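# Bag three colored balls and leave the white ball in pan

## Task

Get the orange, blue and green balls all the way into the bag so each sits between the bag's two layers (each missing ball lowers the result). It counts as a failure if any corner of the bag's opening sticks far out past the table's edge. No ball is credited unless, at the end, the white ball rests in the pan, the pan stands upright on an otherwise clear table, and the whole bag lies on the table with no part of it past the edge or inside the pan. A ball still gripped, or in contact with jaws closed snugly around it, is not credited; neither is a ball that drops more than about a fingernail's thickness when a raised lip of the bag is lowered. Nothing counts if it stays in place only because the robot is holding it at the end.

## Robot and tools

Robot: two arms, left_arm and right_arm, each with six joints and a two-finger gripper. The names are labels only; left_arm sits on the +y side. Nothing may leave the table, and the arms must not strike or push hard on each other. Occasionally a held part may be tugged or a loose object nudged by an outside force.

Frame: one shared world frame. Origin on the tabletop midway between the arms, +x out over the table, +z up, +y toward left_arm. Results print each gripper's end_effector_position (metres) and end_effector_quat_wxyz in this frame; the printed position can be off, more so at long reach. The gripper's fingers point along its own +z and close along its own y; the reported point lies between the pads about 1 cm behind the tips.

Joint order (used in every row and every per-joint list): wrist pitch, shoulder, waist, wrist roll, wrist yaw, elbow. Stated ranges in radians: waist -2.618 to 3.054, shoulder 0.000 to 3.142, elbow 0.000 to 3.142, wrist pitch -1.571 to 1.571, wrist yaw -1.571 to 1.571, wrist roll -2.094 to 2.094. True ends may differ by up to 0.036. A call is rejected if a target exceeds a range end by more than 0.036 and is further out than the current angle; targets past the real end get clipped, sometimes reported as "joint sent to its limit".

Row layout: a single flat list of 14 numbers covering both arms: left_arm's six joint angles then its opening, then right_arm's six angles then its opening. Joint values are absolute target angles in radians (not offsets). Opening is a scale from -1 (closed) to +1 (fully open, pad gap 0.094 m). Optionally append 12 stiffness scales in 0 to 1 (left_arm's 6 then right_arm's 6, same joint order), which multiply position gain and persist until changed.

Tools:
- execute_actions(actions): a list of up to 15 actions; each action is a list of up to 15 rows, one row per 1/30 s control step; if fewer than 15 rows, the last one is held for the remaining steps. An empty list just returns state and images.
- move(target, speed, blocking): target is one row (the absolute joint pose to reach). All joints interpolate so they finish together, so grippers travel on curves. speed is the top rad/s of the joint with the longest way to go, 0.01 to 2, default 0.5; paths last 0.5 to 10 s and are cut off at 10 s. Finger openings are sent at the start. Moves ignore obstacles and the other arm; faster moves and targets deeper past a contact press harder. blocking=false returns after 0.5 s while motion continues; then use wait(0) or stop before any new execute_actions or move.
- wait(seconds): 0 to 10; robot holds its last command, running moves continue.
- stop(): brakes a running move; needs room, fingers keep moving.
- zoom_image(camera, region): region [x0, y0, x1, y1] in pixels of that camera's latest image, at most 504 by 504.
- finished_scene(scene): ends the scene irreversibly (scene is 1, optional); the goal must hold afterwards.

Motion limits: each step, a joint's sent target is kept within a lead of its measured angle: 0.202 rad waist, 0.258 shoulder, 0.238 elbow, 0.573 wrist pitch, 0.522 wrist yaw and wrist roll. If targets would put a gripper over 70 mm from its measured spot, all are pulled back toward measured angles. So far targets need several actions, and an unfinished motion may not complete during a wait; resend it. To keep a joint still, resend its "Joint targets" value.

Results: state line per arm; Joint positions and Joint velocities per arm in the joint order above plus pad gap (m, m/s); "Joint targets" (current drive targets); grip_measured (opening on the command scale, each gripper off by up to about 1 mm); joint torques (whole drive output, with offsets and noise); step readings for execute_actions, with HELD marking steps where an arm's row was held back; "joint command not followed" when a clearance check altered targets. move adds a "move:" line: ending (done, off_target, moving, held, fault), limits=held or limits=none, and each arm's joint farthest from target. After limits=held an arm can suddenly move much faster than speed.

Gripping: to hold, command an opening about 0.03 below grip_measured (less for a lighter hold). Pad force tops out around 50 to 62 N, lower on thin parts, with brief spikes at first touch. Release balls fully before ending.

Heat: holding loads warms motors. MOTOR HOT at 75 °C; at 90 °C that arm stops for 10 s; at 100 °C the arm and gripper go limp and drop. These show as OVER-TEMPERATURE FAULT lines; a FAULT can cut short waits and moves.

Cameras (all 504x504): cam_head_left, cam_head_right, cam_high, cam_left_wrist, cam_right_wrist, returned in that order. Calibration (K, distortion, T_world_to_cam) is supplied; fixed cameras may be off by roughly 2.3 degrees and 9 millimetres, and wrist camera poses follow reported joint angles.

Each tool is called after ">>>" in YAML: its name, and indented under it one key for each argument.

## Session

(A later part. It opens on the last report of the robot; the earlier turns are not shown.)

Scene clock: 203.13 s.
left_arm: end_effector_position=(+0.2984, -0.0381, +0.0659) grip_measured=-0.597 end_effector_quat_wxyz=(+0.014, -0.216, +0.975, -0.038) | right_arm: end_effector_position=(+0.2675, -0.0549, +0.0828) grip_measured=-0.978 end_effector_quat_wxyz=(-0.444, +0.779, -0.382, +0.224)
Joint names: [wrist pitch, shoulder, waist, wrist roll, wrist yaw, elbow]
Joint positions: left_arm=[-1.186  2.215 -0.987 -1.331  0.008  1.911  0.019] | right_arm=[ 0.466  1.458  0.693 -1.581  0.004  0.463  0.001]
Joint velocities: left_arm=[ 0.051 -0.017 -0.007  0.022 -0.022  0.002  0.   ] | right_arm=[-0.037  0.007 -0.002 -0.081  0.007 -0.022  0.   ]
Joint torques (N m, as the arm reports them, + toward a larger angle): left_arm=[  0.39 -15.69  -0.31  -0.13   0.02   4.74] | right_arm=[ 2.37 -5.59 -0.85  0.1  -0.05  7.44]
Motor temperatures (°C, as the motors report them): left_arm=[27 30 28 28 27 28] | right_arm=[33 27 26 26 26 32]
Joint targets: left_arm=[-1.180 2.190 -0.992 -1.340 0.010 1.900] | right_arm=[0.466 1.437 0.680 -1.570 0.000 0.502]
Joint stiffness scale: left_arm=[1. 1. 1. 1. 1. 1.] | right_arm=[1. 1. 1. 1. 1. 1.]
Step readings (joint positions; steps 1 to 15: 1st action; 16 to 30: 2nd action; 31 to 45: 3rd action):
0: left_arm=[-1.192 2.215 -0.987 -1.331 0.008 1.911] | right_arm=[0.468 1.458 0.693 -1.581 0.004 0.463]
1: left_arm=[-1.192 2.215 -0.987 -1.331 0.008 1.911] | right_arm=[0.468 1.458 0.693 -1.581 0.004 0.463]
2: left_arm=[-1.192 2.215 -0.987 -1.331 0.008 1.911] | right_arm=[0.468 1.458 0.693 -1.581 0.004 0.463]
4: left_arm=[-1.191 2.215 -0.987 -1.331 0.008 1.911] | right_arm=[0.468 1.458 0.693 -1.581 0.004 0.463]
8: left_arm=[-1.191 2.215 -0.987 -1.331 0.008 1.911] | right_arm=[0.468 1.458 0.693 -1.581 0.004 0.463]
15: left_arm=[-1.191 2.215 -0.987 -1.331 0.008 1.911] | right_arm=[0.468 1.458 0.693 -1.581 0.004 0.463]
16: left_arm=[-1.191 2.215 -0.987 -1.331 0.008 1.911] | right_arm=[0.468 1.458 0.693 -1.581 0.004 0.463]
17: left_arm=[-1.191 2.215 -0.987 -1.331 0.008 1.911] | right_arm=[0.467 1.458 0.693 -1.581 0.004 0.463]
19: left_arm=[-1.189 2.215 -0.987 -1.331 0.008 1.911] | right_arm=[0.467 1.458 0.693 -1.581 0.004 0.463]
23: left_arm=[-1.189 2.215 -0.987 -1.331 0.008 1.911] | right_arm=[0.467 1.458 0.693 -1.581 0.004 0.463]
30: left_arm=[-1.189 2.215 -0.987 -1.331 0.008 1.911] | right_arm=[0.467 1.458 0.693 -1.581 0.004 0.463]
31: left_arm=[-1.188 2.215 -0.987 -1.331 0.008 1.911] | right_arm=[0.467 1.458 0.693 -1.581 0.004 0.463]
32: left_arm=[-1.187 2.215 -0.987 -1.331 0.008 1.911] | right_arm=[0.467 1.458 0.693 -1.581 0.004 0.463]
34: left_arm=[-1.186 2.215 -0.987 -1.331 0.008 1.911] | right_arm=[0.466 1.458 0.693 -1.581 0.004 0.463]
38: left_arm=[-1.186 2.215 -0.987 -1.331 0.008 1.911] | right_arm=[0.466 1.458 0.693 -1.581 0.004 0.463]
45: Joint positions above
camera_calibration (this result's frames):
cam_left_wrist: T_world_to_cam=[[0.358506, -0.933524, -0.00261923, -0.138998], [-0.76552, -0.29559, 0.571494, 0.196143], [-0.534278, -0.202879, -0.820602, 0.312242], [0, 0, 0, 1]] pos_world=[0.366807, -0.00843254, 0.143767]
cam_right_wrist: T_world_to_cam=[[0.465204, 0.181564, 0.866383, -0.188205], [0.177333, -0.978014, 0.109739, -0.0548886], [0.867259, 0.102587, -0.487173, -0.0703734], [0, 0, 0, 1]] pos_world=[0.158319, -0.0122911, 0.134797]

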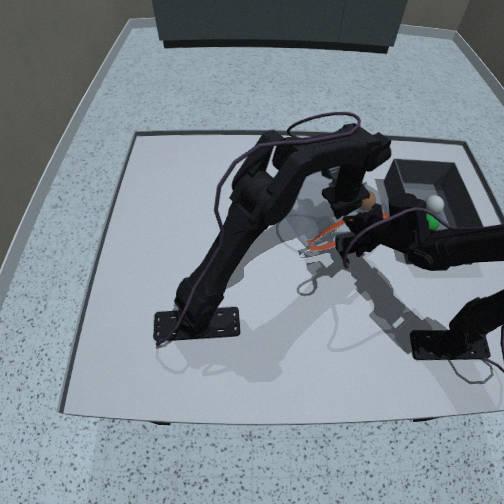

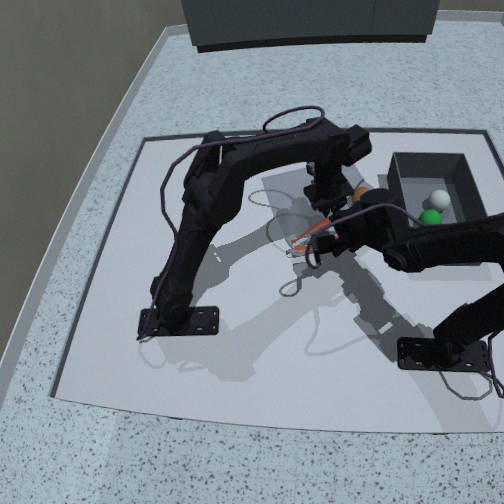

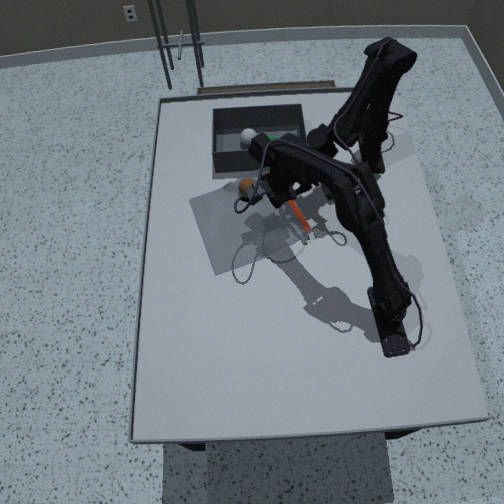

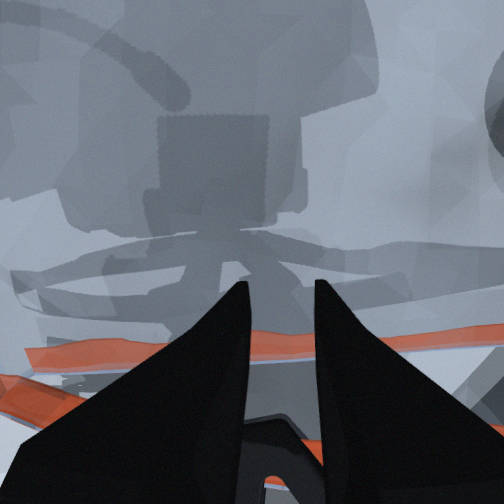

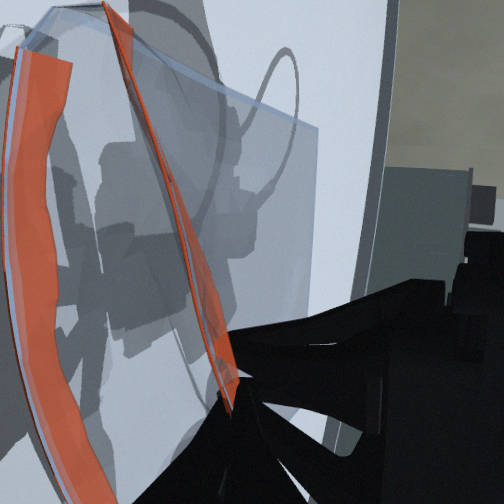

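>>> move:
  target: [-1.42,2.2,-0.992,-1.34,0.01,2.17,-0.6, 0.466,1.437,0.68,-1.9,0.0,0.502,-1]
  speed: 0.4

>>> move:
  target: [-1.135,1.876,-1.048,0.195,0.0,1.637,-0.15, 0.466,1.437,0.68,-1.9,0.0,0.502,-1]
  speed: 0.8

Scene clock: 215.70 s.
left_arm: end_effector_position=(+0.2999, -0.0400, +0.1249) grip_measured=-0.597 end_effector_quat_wxyz=(+0.019, -0.216, +0.975, -0.047) | right_arm: end_effector_position=(+0.2675, -0.0549, +0.0828) grip_measured=-0.978 end_effector_quat_wxyz=(-0.403, +0.829, -0.253, +0.292)
Joint names: [wrist pitch, shoulder, waist, wrist roll, wrist yaw, elbow]
Joint positions: left_arm=[-1.4    2.217 -0.987 -1.331  0.008  2.147  0.019] | right_arm=[ 0.466  1.458  0.693 -1.9    0.004  0.463  0.001]
Joint velocities: left_arm=[ 0.007  0.002  0.002 -0.022 -0.007  0.012  0.001] | right_arm=[-0.022 -0.007 -0.027  0.051  0.066  0.007 -0.001]
Joint torques (N m, as the arm reports them, + toward a larger angle): left_arm=[  0.19 -14.82  -0.33  -0.12   0.02   7.27] | right_arm=[ 2.38 -5.59 -0.85 -0.01 -0.05  7.44]
Motor temperatures (°C, as the motors report them): left_arm=[27 31 28 28 27 27] | right_arm=[33 27 26 26 26 32]
Joint targets: left_arm=[-1.420 2.200 -0.992 -1.340 0.010 2.170] | right_arm=[0.466 1.437 0.680 -1.900 -0.000 0.502]
Joint stiffness scale: left_arm=[1. 1. 1. 1. 1. 1.] | right_arm=[1. 1. 1. 1. 1. 1.]
move: off_target (left_arm, right_arm); limits=none; left_arm: farthest joint: the elbow, 0.023 radians from its target (0.259 radians at the start); right_arm: farthest joint: the elbow, 0.039 radians from its target (0.039 radians at the start)
camera_calibration (this result's frames):
cam_left_wrist: T_world_to_cam=[[0.358414, -0.933408, 0.017, -0.143526], [-0.772855, -0.286451, 0.566252, 0.166224], [-0.523674, -0.216091, -0.824057, 0.357817], [0, 0, 0, 1]] pos_world=[0.367289, -0.00903245, 0.203177]
cam_right_wrist: T_world_to_cam=[[0.270799, 0.432491, 0.860012, -0.121911], [0.289733, -0.888585, 0.355629, -0.100397], [0.917999, 0.15287, -0.365934, -0.0912205], [0, 0, 0, 1]] pos_world=[0.145842, -0.0225409, 0.107169]

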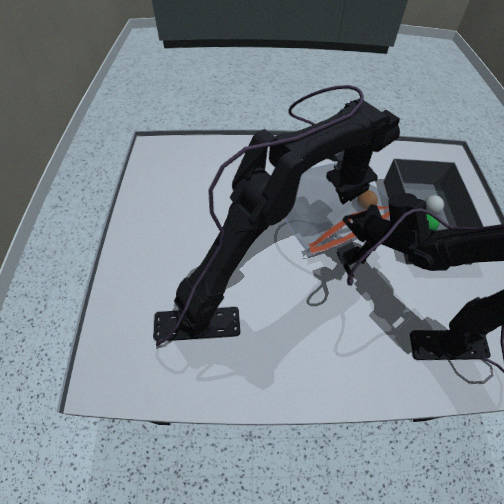

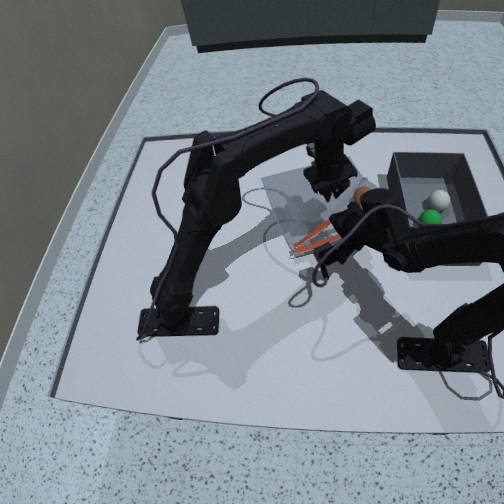

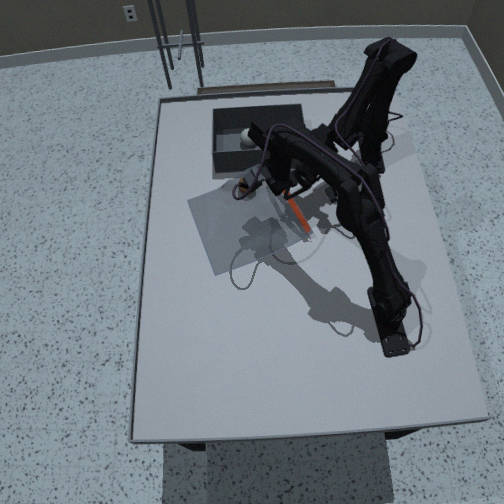

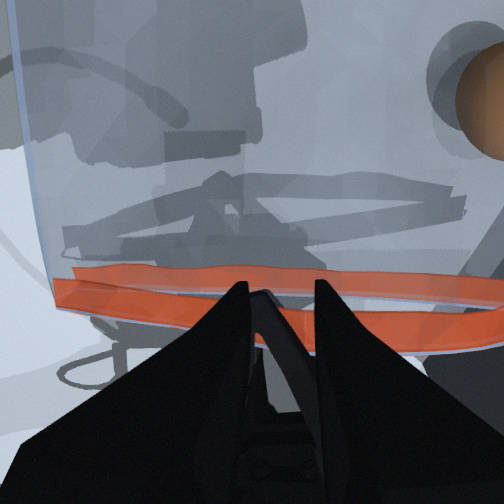

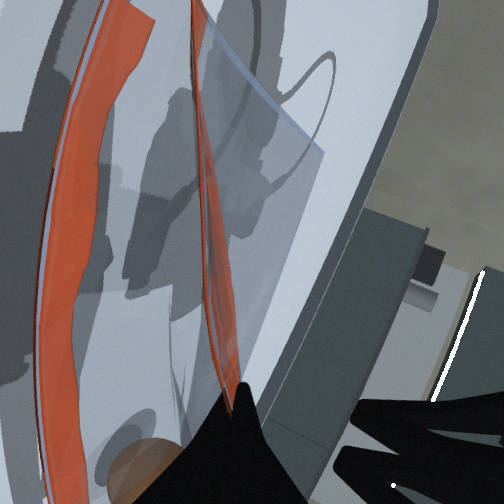

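Scene clock: 218.50 s.
left_arm: end_effector_position=(+0.2512, -0.0098, +0.1214) grip_measured=-0.153 end_effector_quat_wxyz=(+0.078, +0.533, +0.842, -0.034) | right_arm: end_effector_position=(+0.2675, -0.0549, +0.0828) grip_measured=-0.978 end_effector_quat_wxyz=(-0.403, +0.830, -0.253, +0.292)
Joint names: [wrist pitch, shoulder, waist, wrist roll, wrist yaw, elbow]
Joint positions: left_arm=[-1.151  1.898 -1.036  0.185  0.005  1.648  0.04 ] | right_arm=[ 0.466  1.458  0.693 -1.9    0.004  0.463  0.001]
Joint velocities: left_arm=[-0.066 -0.022 -0.012  0.022 -0.066  0.012 -0.001] | right_arm=[-0.007 -0.002 -0.002 -0.022 -0.037 -0.002  0.001]
Joint torques (N m, as the arm reports them, + toward a larger angle): left_arm=[  0.63 -12.72  -0.75   0.12  -0.02   4.85] | right_arm=[ 2.38 -5.6  -0.85 -0.02 -0.05  7.45]
Motor temperatures (°C, as the motors report them): left_arm=[27 31 28 28 27 27] | right_arm=[33 27 26 26 26 32]
Joint targets: left_arm=[-1.135 1.876 -1.048 0.195 0.000 1.637] | right_arm=[0.466 1.437 0.680 -1.900 -0.000 0.502]
Joint stiffness scale: left_arm=[1. 1. 1. 1. 1. 1.] | right_arm=[1. 1. 1. 1. 1. 1.]
move: off_target (left_arm, right_arm); limits=none; left_arm: farthest joint: the shoulder, 0.022 radians from its target (0.341 radians at the start); right_arm: farthest joint: the elbow, 0.039 radians from its target (0.039 radians at the start)
camera_calibration (this result's frames):
cam_left_wrist: T_world_to_cam=[[-0.919358, -0.37519, -0.118375, 0.24504], [-0.38738, 0.810766, 0.438857, 0.068615], [-0.0686806, 0.449323, -0.890725, 0.23621], [0, 0, 0, 1]] pos_world=[0.268082, -0.069829, 0.209293]
cam_right_wrist: T_world_to_cam=[[0.270545, 0.432769, 0.859952, -0.121823], [0.289833, -0.888435, 0.35592, -0.10044], [0.918043, 0.15295, -0.365792, -0.0912395], [0, 0, 0, 1]] pos_world=[0.145831, -0.0225579, 0.107136]

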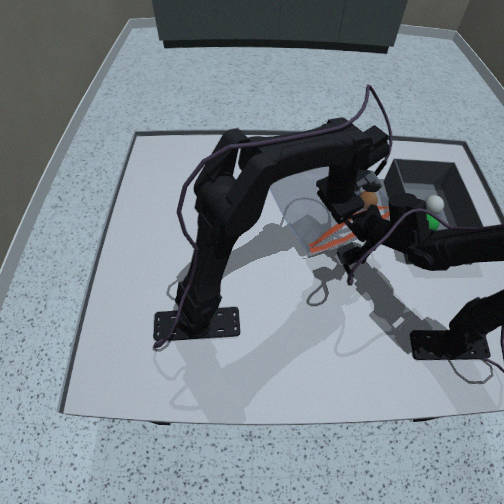

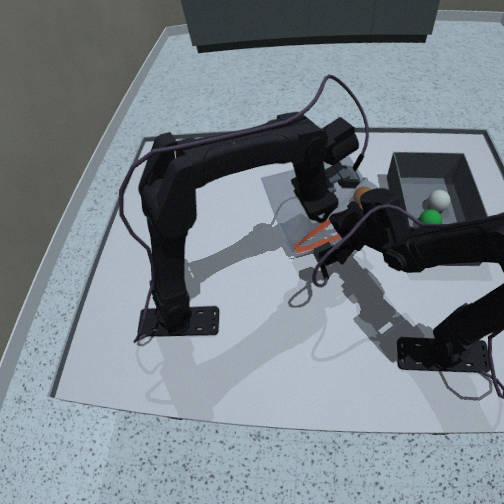

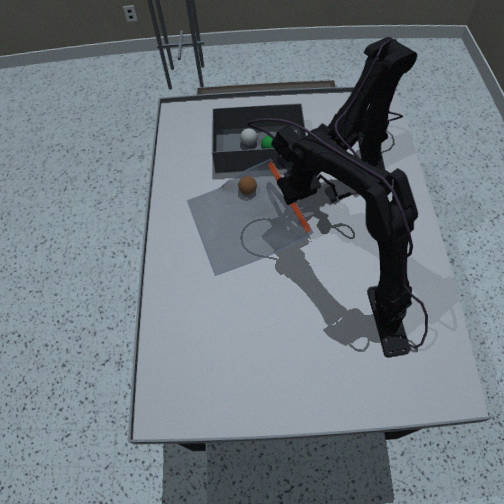

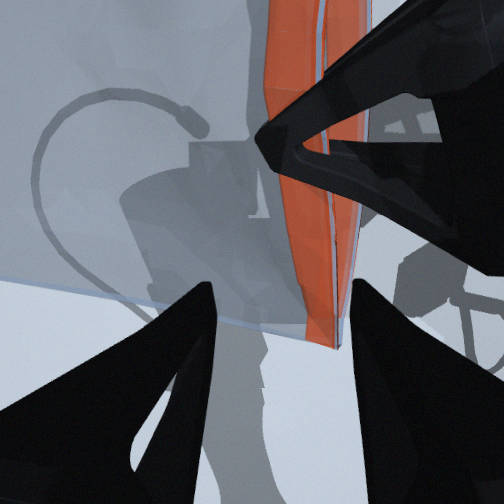

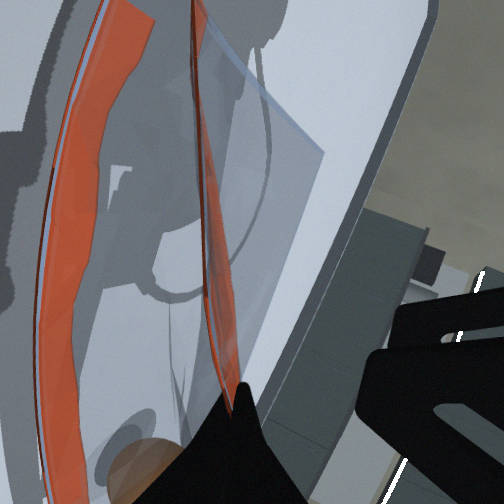

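>>> move:
  target: [-0.937,1.833,-1.062,0.195,0.0,1.397,-0.15, 0.466,1.437,0.68,-1.9,0.0,0.502,-1]
  speed: 0.25

Scene clock: 225.43 s.
left_arm: end_effector_position=(+0.2400, +0.0020, +0.0755) grip_measured=-0.153 end_effector_quat_wxyz=(+0.079, +0.537, +0.839, -0.031) | right_arm: end_effector_position=(+0.2668, -0.0554, +0.0814) grip_measured=-0.978 end_effector_quat_wxyz=(-0.401, +0.831, -0.253, +0.291)
Joint names: [wrist pitch, shoulder, waist, wrist roll, wrist yaw, elbow]
Joint positions: left_arm=[-0.954  1.855 -1.045  0.185 -0.002  1.408  0.04 ] | right_arm=[ 0.46   1.458  0.693 -1.901  0.004  0.463  0.001]
Joint velocities: left_arm=[-0.007 -0.007 -0.012 -0.081  0.022 -0.017 -0.   ] | right_arm=[-0.051  0.007  0.012  0.007  0.051 -0.002 -0.001]
Joint torques (N m, as the arm reports them, + toward a larger angle): left_arm=[  0.63 -12.18  -1.13   0.09   0.03   4.84] | right_arm=[ 2.44 -5.59 -0.85 -0.01 -0.04  7.44]
Motor temperatures (°C, as the motors report them): left_arm=[27 31 28 28 27 27] | right_arm=[33 27 26 26 26 32]
Joint targets: left_arm=[-0.937 1.833 -1.062 0.195 -0.000 1.397] | right_arm=[0.466 1.437 0.680 -1.900 0.000 0.502]
Joint stiffness scale: left_arm=[1. 1. 1. 1. 1. 1.] | right_arm=[1. 1. 1. 1. 1. 1.]
move: off_target (left_arm, right_arm); limits=none; left_arm: farthest joint: the shoulder, 0.022 radians from its target (0.065 radians at the start); right_arm: farthest joint: the elbow, 0.039 radians from its target (0.039 radians at the start)
camera_calibration (this result's frames):
cam_left_wrist: T_world_to_cam=[[-0.921489, -0.367744, -0.12499, 0.234754], [-0.383717, 0.812102, 0.439603, 0.0739119], [-0.0601565, 0.45305, -0.889453, 0.187159], [0, 0, 0, 1]] pos_world=[0.255943, -0.0584873, 0.163319]
cam_right_wrist: T_world_to_cam=[[0.273952, 0.437256, 0.856596, -0.120625], [0.292079, -0.886429, 0.359073, -0.100943], [0.916319, 0.151825, -0.370553, -0.0902889], [0, 0, 0, 1]] pos_world=[0.145262, -0.0230263, 0.106116]

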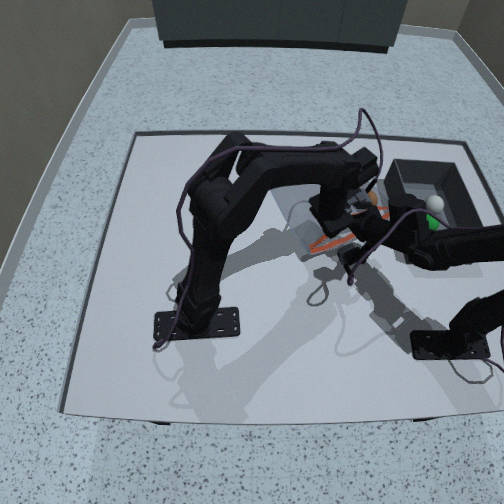

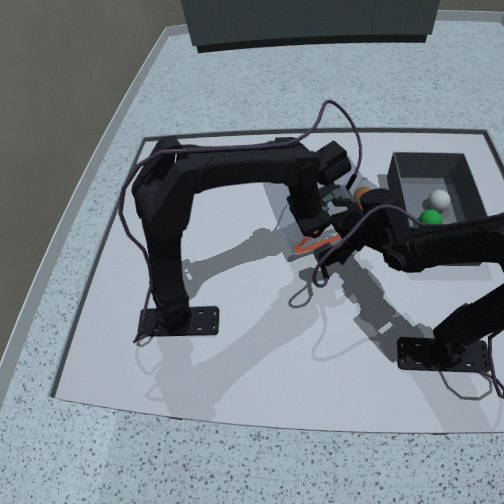

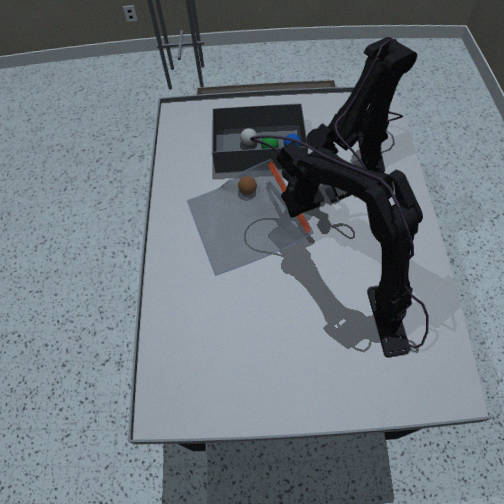

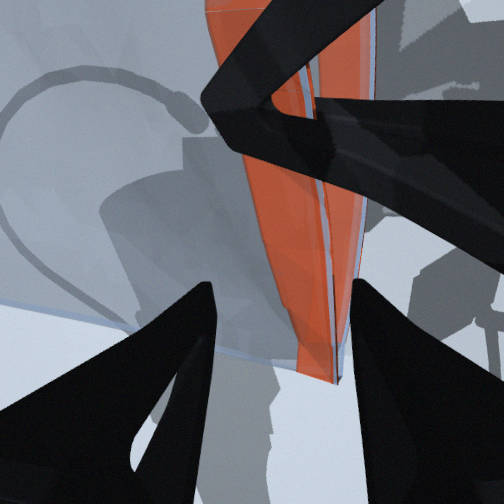

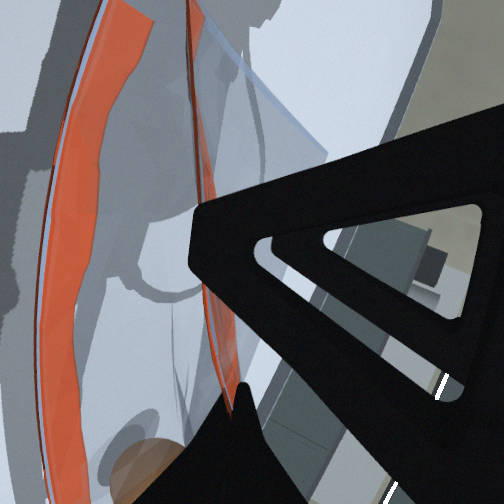

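>>> move:
  target: [-0.572,1.623,-1.055,0.195,0.0,1.072,-0.15, 0.466,1.437,0.68,-1.9,0.0,0.502,-1]
  speed: 0.3

>>> move:
  target: [-0.49,1.676,-1.055,0.195,0.0,1.018,-0.15, 0.466,1.437,0.68,-1.9,0.0,0.502,-1]
  speed: 0.1

Scene clock: 233.77 s.
left_arm: end_effector_position=(+0.2389, +0.0043, +0.0756) grip_measured=-0.153 end_effector_quat_wxyz=(+0.195, +0.527, +0.824, -0.076) | right_arm: end_effector_position=(+0.2664, -0.0557, +0.0805) grip_measured=-0.978 end_effector_quat_wxyz=(-0.399, +0.833, -0.252, +0.290)
Joint names: [wrist pitch, shoulder, waist, wrist roll, wrist yaw, elbow]
Joint positions: left_arm=[-0.587  1.644 -1.045  0.186 -0.004  1.083  0.04 ] | right_arm=[ 0.456  1.458  0.693 -1.903  0.004  0.463  0.001]
Joint velocities: left_arm=[ 0.066  0.007 -0.012 -0.037  0.022 -0.012 -0.001] | right_arm=[-0.066  0.007 -0.007 -0.037 -0.007  0.002  0.001]
Joint torques (N m, as the arm reports them, + toward a larger angle): left_arm=[  1.05 -10.32  -0.62   0.1    0.04   5.04] | right_arm=[ 2.48 -5.59 -0.86  0.01 -0.05  7.45]
Motor temperatures (°C, as the motors report them): left_arm=[27 31 28 28 27 27] | right_arm=[34 27 26 26 26 32]
Joint targets: left_arm=[-0.572 1.623 -1.055 0.195 -0.000 1.072] | right_arm=[0.466 1.437 0.680 -1.900 -0.000 0.502]
Joint stiffness scale: left_arm=[1. 1. 1. 1. 1. 1.] | right_arm=[1. 1. 1. 1. 1. 1.]
move: off_target (left_arm, right_arm); limits=none; left_arm: farthest joint: the shoulder, 0.021 radians from its target (0.232 radians at the start); right_arm: farthest joint: the elbow, 0.039 radians from its target (0.039 radians at the start)
camera_calibration (this result's frames):
cam_left_wrist: T_world_to_cam=[[-0.898515, -0.399484, -0.18189, 0.233578], [-0.432085, 0.877931, 0.206254, 0.100488], [0.0772918, 0.263914, -0.961445, 0.159514], [0, 0, 0, 1]] pos_world=[0.240964, -0.0370088, 0.175123]
cam_right_wrist: T_world_to_cam=[[0.275532, 0.44082, 0.85426, -0.119634], [0.29379, -0.884754, 0.361797, -0.101366], [0.915298, 0.151286, -0.373287, -0.0897203], [0, 0, 0, 1]] pos_world=[0.144864, -0.0233736, 0.105381]

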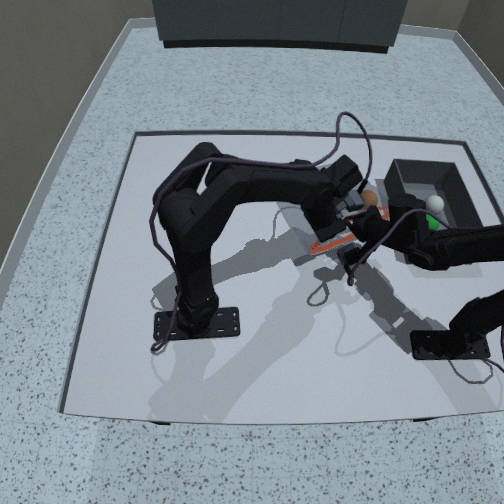

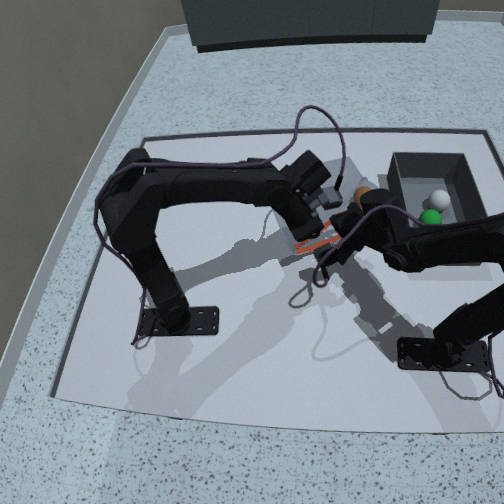

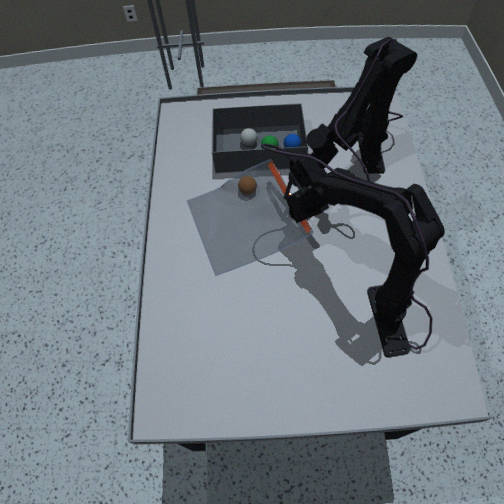

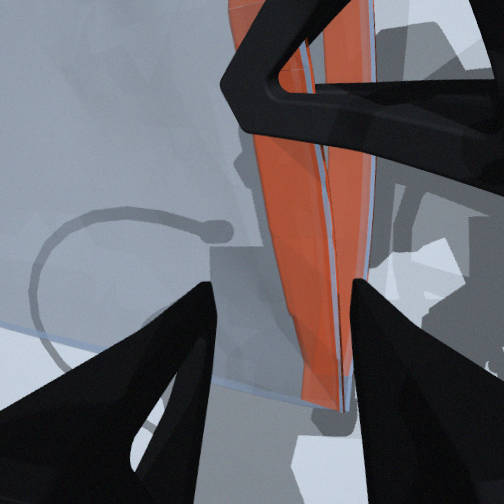

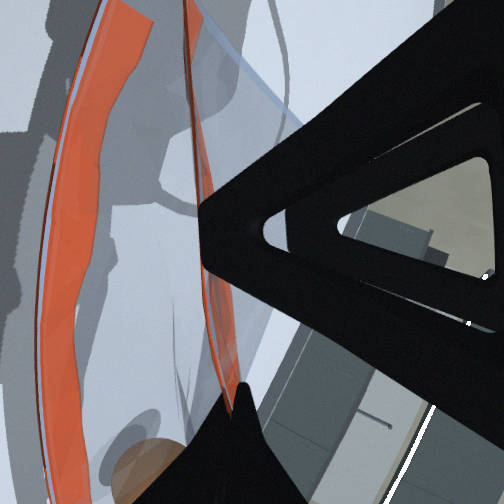

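Scene clock: 235.27 s.
left_arm: end_effector_position=(+0.2387, +0.0046, +0.0553) grip_measured=-0.153 end_effector_quat_wxyz=(+0.195, +0.527, +0.824, -0.076) | right_arm: end_effector_position=(+0.2664, -0.0557, +0.0805) grip_measured=-0.978 end_effector_quat_wxyz=(-0.399, +0.833, -0.252, +0.290)
Joint names: [wrist pitch, shoulder, waist, wrist roll, wrist yaw, elbow]
Joint positions: left_arm=[-0.506  1.672 -1.045  0.186 -0.004  1.028  0.04 ] | right_arm=[ 0.456  1.458  0.693 -1.903  0.004  0.463  0.001]
Joint velocities: left_arm=[ 0.066  0.002 -0.002 -0.037  0.022  0.002 -0.001] | right_arm=[-0.066  0.002 -0.012  0.081  0.022 -0.012  0.   ]
Joint torques (N m, as the arm reports them, + toward a larger angle): left_arm=[ 1.06 -8.17 -0.65  0.09  0.04  4.96] | right_arm=[ 2.49 -5.59 -0.84  0.01 -0.05  7.44]
Motor temperatures (°C, as the motors report them): left_arm=[27 31 28 28 27 27] | right_arm=[34 27 26 26 26 32]
Joint targets: left_arm=[-0.490 1.676 -1.055 0.195 0.000 1.018] | right_arm=[0.466 1.437 0.680 -1.900 0.000 0.502]
Joint stiffness scale: left_arm=[1. 1. 1. 1. 1. 1.] | right_arm=[1. 1. 1. 1. 1. 1.]
move: off_target (right_arm); limits=none; left_arm: farthest joint: the wrist pitch, 0.016 radians from its target (0.097 radians at the start); right_arm: farthest joint: the elbow, 0.039 radians from its target (0.039 radians at the start)
camera_calibration (this result's frames):
cam_left_wrist: T_world_to_cam=[[-0.898635, -0.399314, -0.181666, 0.22984], [-0.431948, 0.877738, 0.207359, 0.104248], [0.0766541, 0.26481, -0.961249, 0.140102], [0, 0, 0, 1]] pos_world=[0.240833, -0.0368247, 0.15481]
cam_right_wrist: T_world_to_cam=[[0.275532, 0.44082, 0.85426, -0.119634], [0.29379, -0.884754, 0.361797, -0.101366], [0.915298, 0.151286, -0.373287, -0.0897203], [0, 0, 0, 1]] pos_world=[0.144864, -0.0233736, 0.105381]

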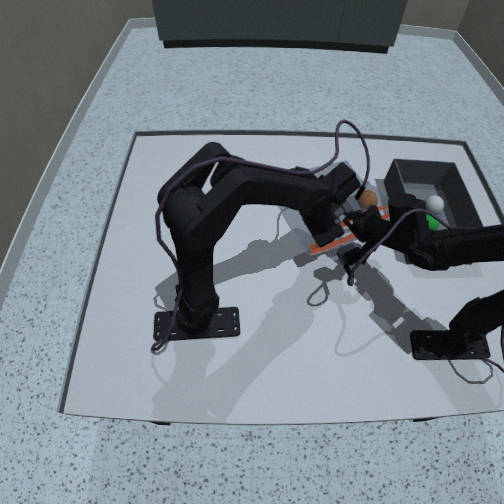

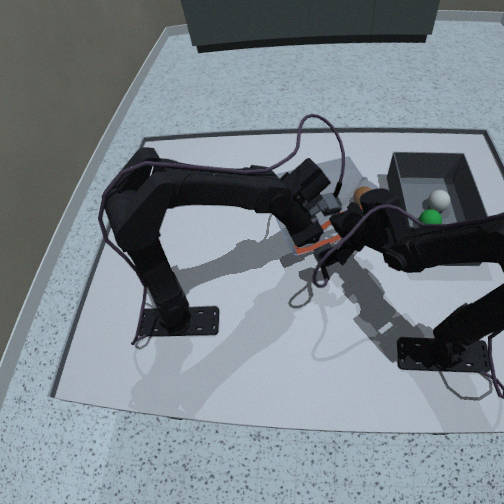

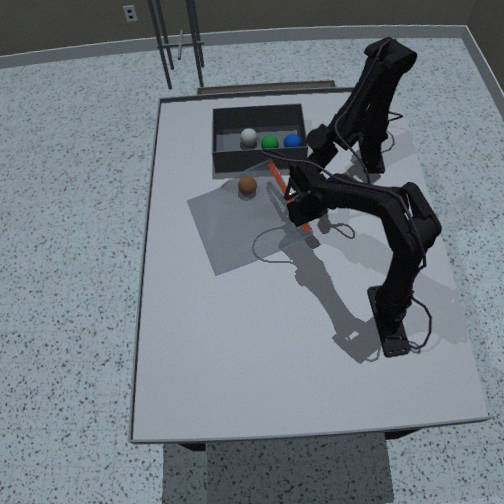

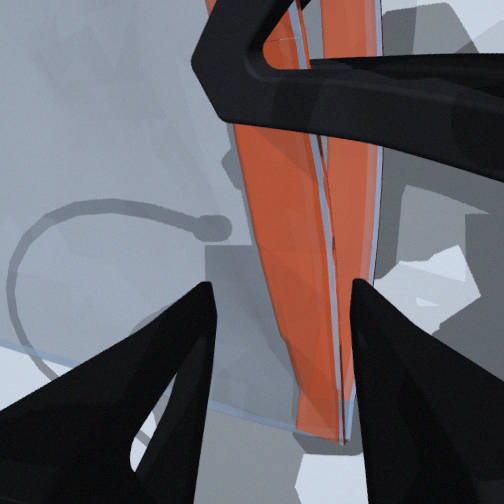

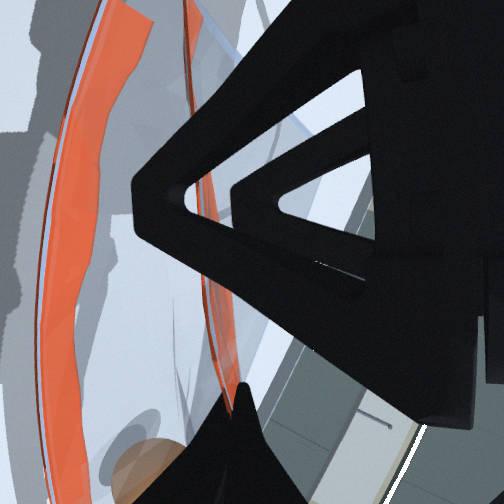

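>>> execute_actions:
  actions:
    - [[-0.473,1.682,-1.055,0.195,0.0,1.007,-0.15, 0.466,1.437,0.68,-1.9,0.0,0.502,-1]]
    - [[-0.457,1.687,-1.055,0.195,0.0,0.996,-0.3, 0.466,1.437,0.68,-1.9,0.0,0.502,-1]]
    - [[-0.457,1.687,-1.055,0.195,0.0,0.996,-0.55, 0.466,1.437,0.68,-1.9,0.0,0.502,-1]]
    - [[-0.457,1.687,-1.055,0.195,0.0,0.996,-0.78, 0.466,1.437,0.68,-1.9,0.0,0.502,-1]]
    - [[-0.457,1.687,-1.055,0.195,0.0,0.996,-1, 0.466,1.437,0.68,-1.9,0.0,0.502,-1]]

Scene clock: 242.37 s.
left_arm: end_effector_position=(+0.2390, +0.0042, +0.0494) grip_measured=-0.985 end_effector_quat_wxyz=(+0.198, +0.526, +0.823, -0.078) | right_arm: end_effector_position=(+0.2664, -0.0557, +0.0805) grip_measured=-0.978 end_effector_quat_wxyz=(-0.399, +0.833, -0.252, +0.290)
Joint names: [wrist pitch, shoulder, waist, wrist roll, wrist yaw, elbow]
Joint positions: left_arm=[-0.471  1.678 -1.045  0.186 -0.004  1.006  0.001] | right_arm=[ 0.456  1.458  0.693 -1.903  0.004  0.463  0.001]
Joint velocities: left_arm=[-0.037 -0.002  0.002  0.037 -0.066  0.007 -0.002] | right_arm=[ 0.007 -0.012  0.007  0.007  0.037 -0.012 -0.001]
Joint torques (N m, as the arm reports them, + toward a larger angle): left_arm=[ 1.05 -7.73 -0.65  0.09  0.05  4.87] | right_arm=[ 2.49 -5.58 -0.85  0.01 -0.04  7.44]
Motor temperatures (°C, as the motors report them): left_arm=[27 30 28 28 27 27] | right_arm=[34 27 26 26 26 32]
Joint targets: left_arm=[-0.457 1.687 -1.055 0.195 0.000 0.996] | right_arm=[0.466 1.437 0.680 -1.900 0.000 0.502]
Joint stiffness scale: left_arm=[1. 1. 1. 1. 1. 1.] | right_arm=[1. 1. 1. 1. 1. 1.]
Step readings (joint positions; steps 1 to 15: 1st action; 16 to 30: 2nd action; 31 to 45: 3rd action; 46 to 60: 4th action; 61 to 75: 5th action):
0: left_arm=[-0.505 1.672 -1.045 0.186 -0.004 1.028] | right_arm=[0.456 1.458 0.693 -1.903 0.004 0.463]
1: left_arm=[-0.502 1.672 -1.045 0.186 -0.004 1.026] | right_arm=[0.456 1.458 0.693 -1.903 0.004 0.463]
2: left_arm=[-0.498 1.672 -1.045 0.186 -0.004 1.024] | right_arm=[0.456 1.458 0.693 -1.903 0.004 0.463]
4: left_arm=[-0.494 1.674 -1.045 0.186 -0.004 1.020] | right_arm=[0.456 1.458 0.693 -1.903 0.004 0.463]
8: left_arm=[-0.492 1.678 -1.045 0.186 -0.004 1.017] | right_arm=[0.456 1.458 0.693 -1.903 0.004 0.463]
15: left_arm=[-0.489 1.678 -1.045 0.186 -0.004 1.017] | right_arm=[0.456 1.458 0.693 -1.903 0.004 0.463]
16: left_arm=[-0.486 1.678 -1.045 0.186 -0.004 1.016] | right_arm=[0.456 1.458 0.693 -1.903 0.004 0.463]
17: left_arm=[-0.482 1.678 -1.045 0.186 -0.004 1.013] | right_arm=[0.456 1.458 0.693 -1.903 0.004 0.463]
19: left_arm=[-0.478 1.678 -1.045 0.186 -0.004 1.009] | right_arm=[0.456 1.458 0.693 -1.903 0.004 0.463]
23: left_arm=[-0.476 1.678 -1.045 0.186 -0.004 1.006] | right_arm=[0.456 1.458 0.693 -1.903 0.004 0.463]
30: left_arm=[-0.473 1.678 -1.045 0.186 -0.004 1.006] | right_arm=[0.456 1.458 0.693 -1.903 0.004 0.463]
31: left_arm=[-0.473 1.678 -1.045 0.186 -0.004 1.006] | right_arm=[0.456 1.458 0.693 -1.903 0.004 0.463]
32: left_arm=[-0.473 1.678 -1.045 0.186 -0.004 1.006] | right_arm=[0.456 1.458 0.693 -1.903 0.004 0.463]
34: left_arm=[-0.473 1.678 -1.045 0.186 -0.004 1.006] | right_arm=[0.456 1.458 0.693 -1.903 0.004 0.463]
38: left_arm=[-0.473 1.678 -1.045 0.186 -0.004 1.006] | right_arm=[0.456 1.458 0.693 -1.903 0.004 0.463]
45: left_arm=[-0.473 1.678 -1.045 0.186 -0.004 1.006] | right_arm=[0.456 1.458 0.693 -1.903 0.004 0.463]
46: left_arm=[-0.473 1.678 -1.045 0.186 -0.004 1.006] | right_arm=[0.456 1.458 0.693 -1.903 0.004 0.463]
47: left_arm=[-0.473 1.678 -1.045 0.186 -0.004 1.006] | right_arm=[0.456 1.458 0.693 -1.903 0.004 0.463]
49: left_arm=[-0.472 1.678 -1.045 0.186 -0.004 1.006] | right_arm=[0.456 1.458 0.693 -1.903 0.004 0.463]
53: left_arm=[-0.472 1.678 -1.045 0.186 -0.004 1.006] | right_arm=[0.456 1.458 0.693 -1.903 0.004 0.463]
60: left_arm=[-0.472 1.678 -1.045 0.186 -0.004 1.006] | right_arm=[0.456 1.458 0.693 -1.903 0.004 0.463]
61: left_arm=[-0.472 1.678 -1.045 0.186 -0.004 1.006] | right_arm=[0.456 1.458 0.693 -1.903 0.004 0.463]
62: left_arm=[-0.471 1.678 -1.045 0.186 -0.004 1.006] | right_arm=[0.456 1.458 0.693 -1.903 0.004 0.463]
64: left_arm=[-0.471 1.678 -1.045 0.186 -0.004 1.006] | right_arm=[0.456 1.458 0.693 -1.903 0.004 0.463]
68: left_arm=[-0.471 1.678 -1.045 0.186 -0.004 1.006] | right_arm=[0.456 1.458 0.693 -1.903 0.004 0.463]
75: Joint positions above
camera_calibration (this result's frames):
cam_left_wrist: T_world_to_cam=[[-0.897985, -0.400063, -0.183231, 0.228798], [-0.432525, 0.879073, 0.200381, 0.106418], [0.0809085, 0.259191, -0.962431, 0.133621], [0, 0, 0, 1]] pos_world=[0.240674, -0.0366494, 0.1492]
cam_right_wrist: T_world_to_cam=[[0.275532, 0.44082, 0.85426, -0.119634], [0.29379, -0.884754, 0.361797, -0.101366], [0.915298, 0.151286, -0.373287, -0.0897203], [0, 0, 0, 1]] pos_world=[0.144864, -0.0233736, 0.105381]

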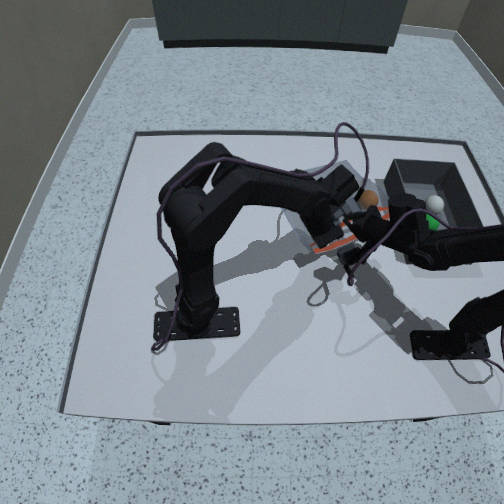

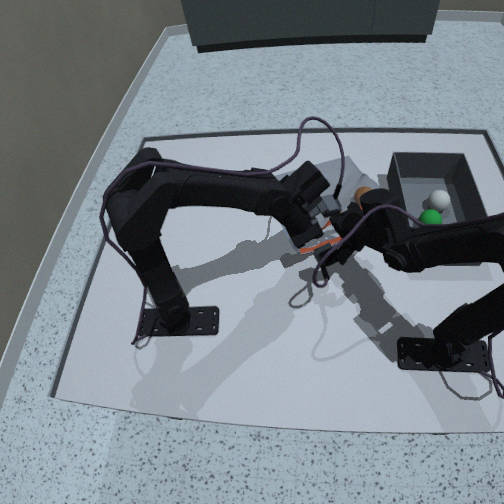

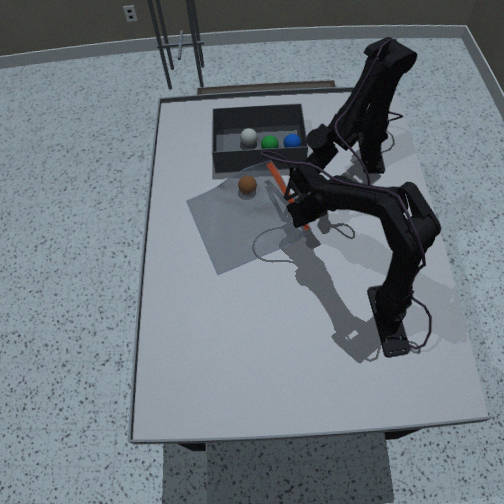

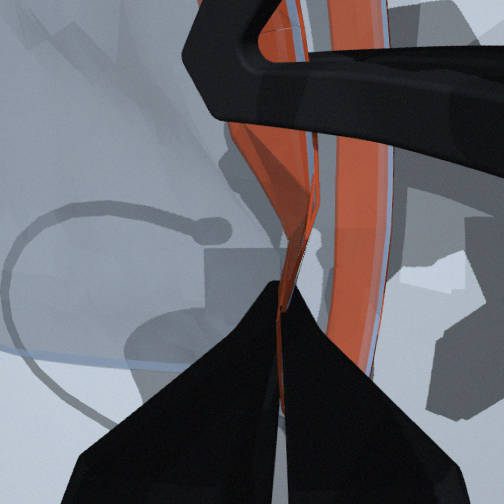

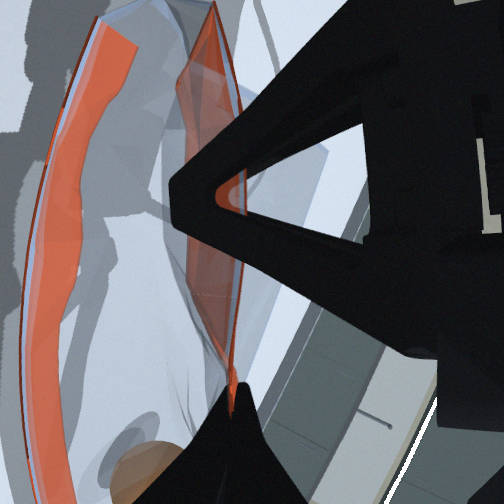

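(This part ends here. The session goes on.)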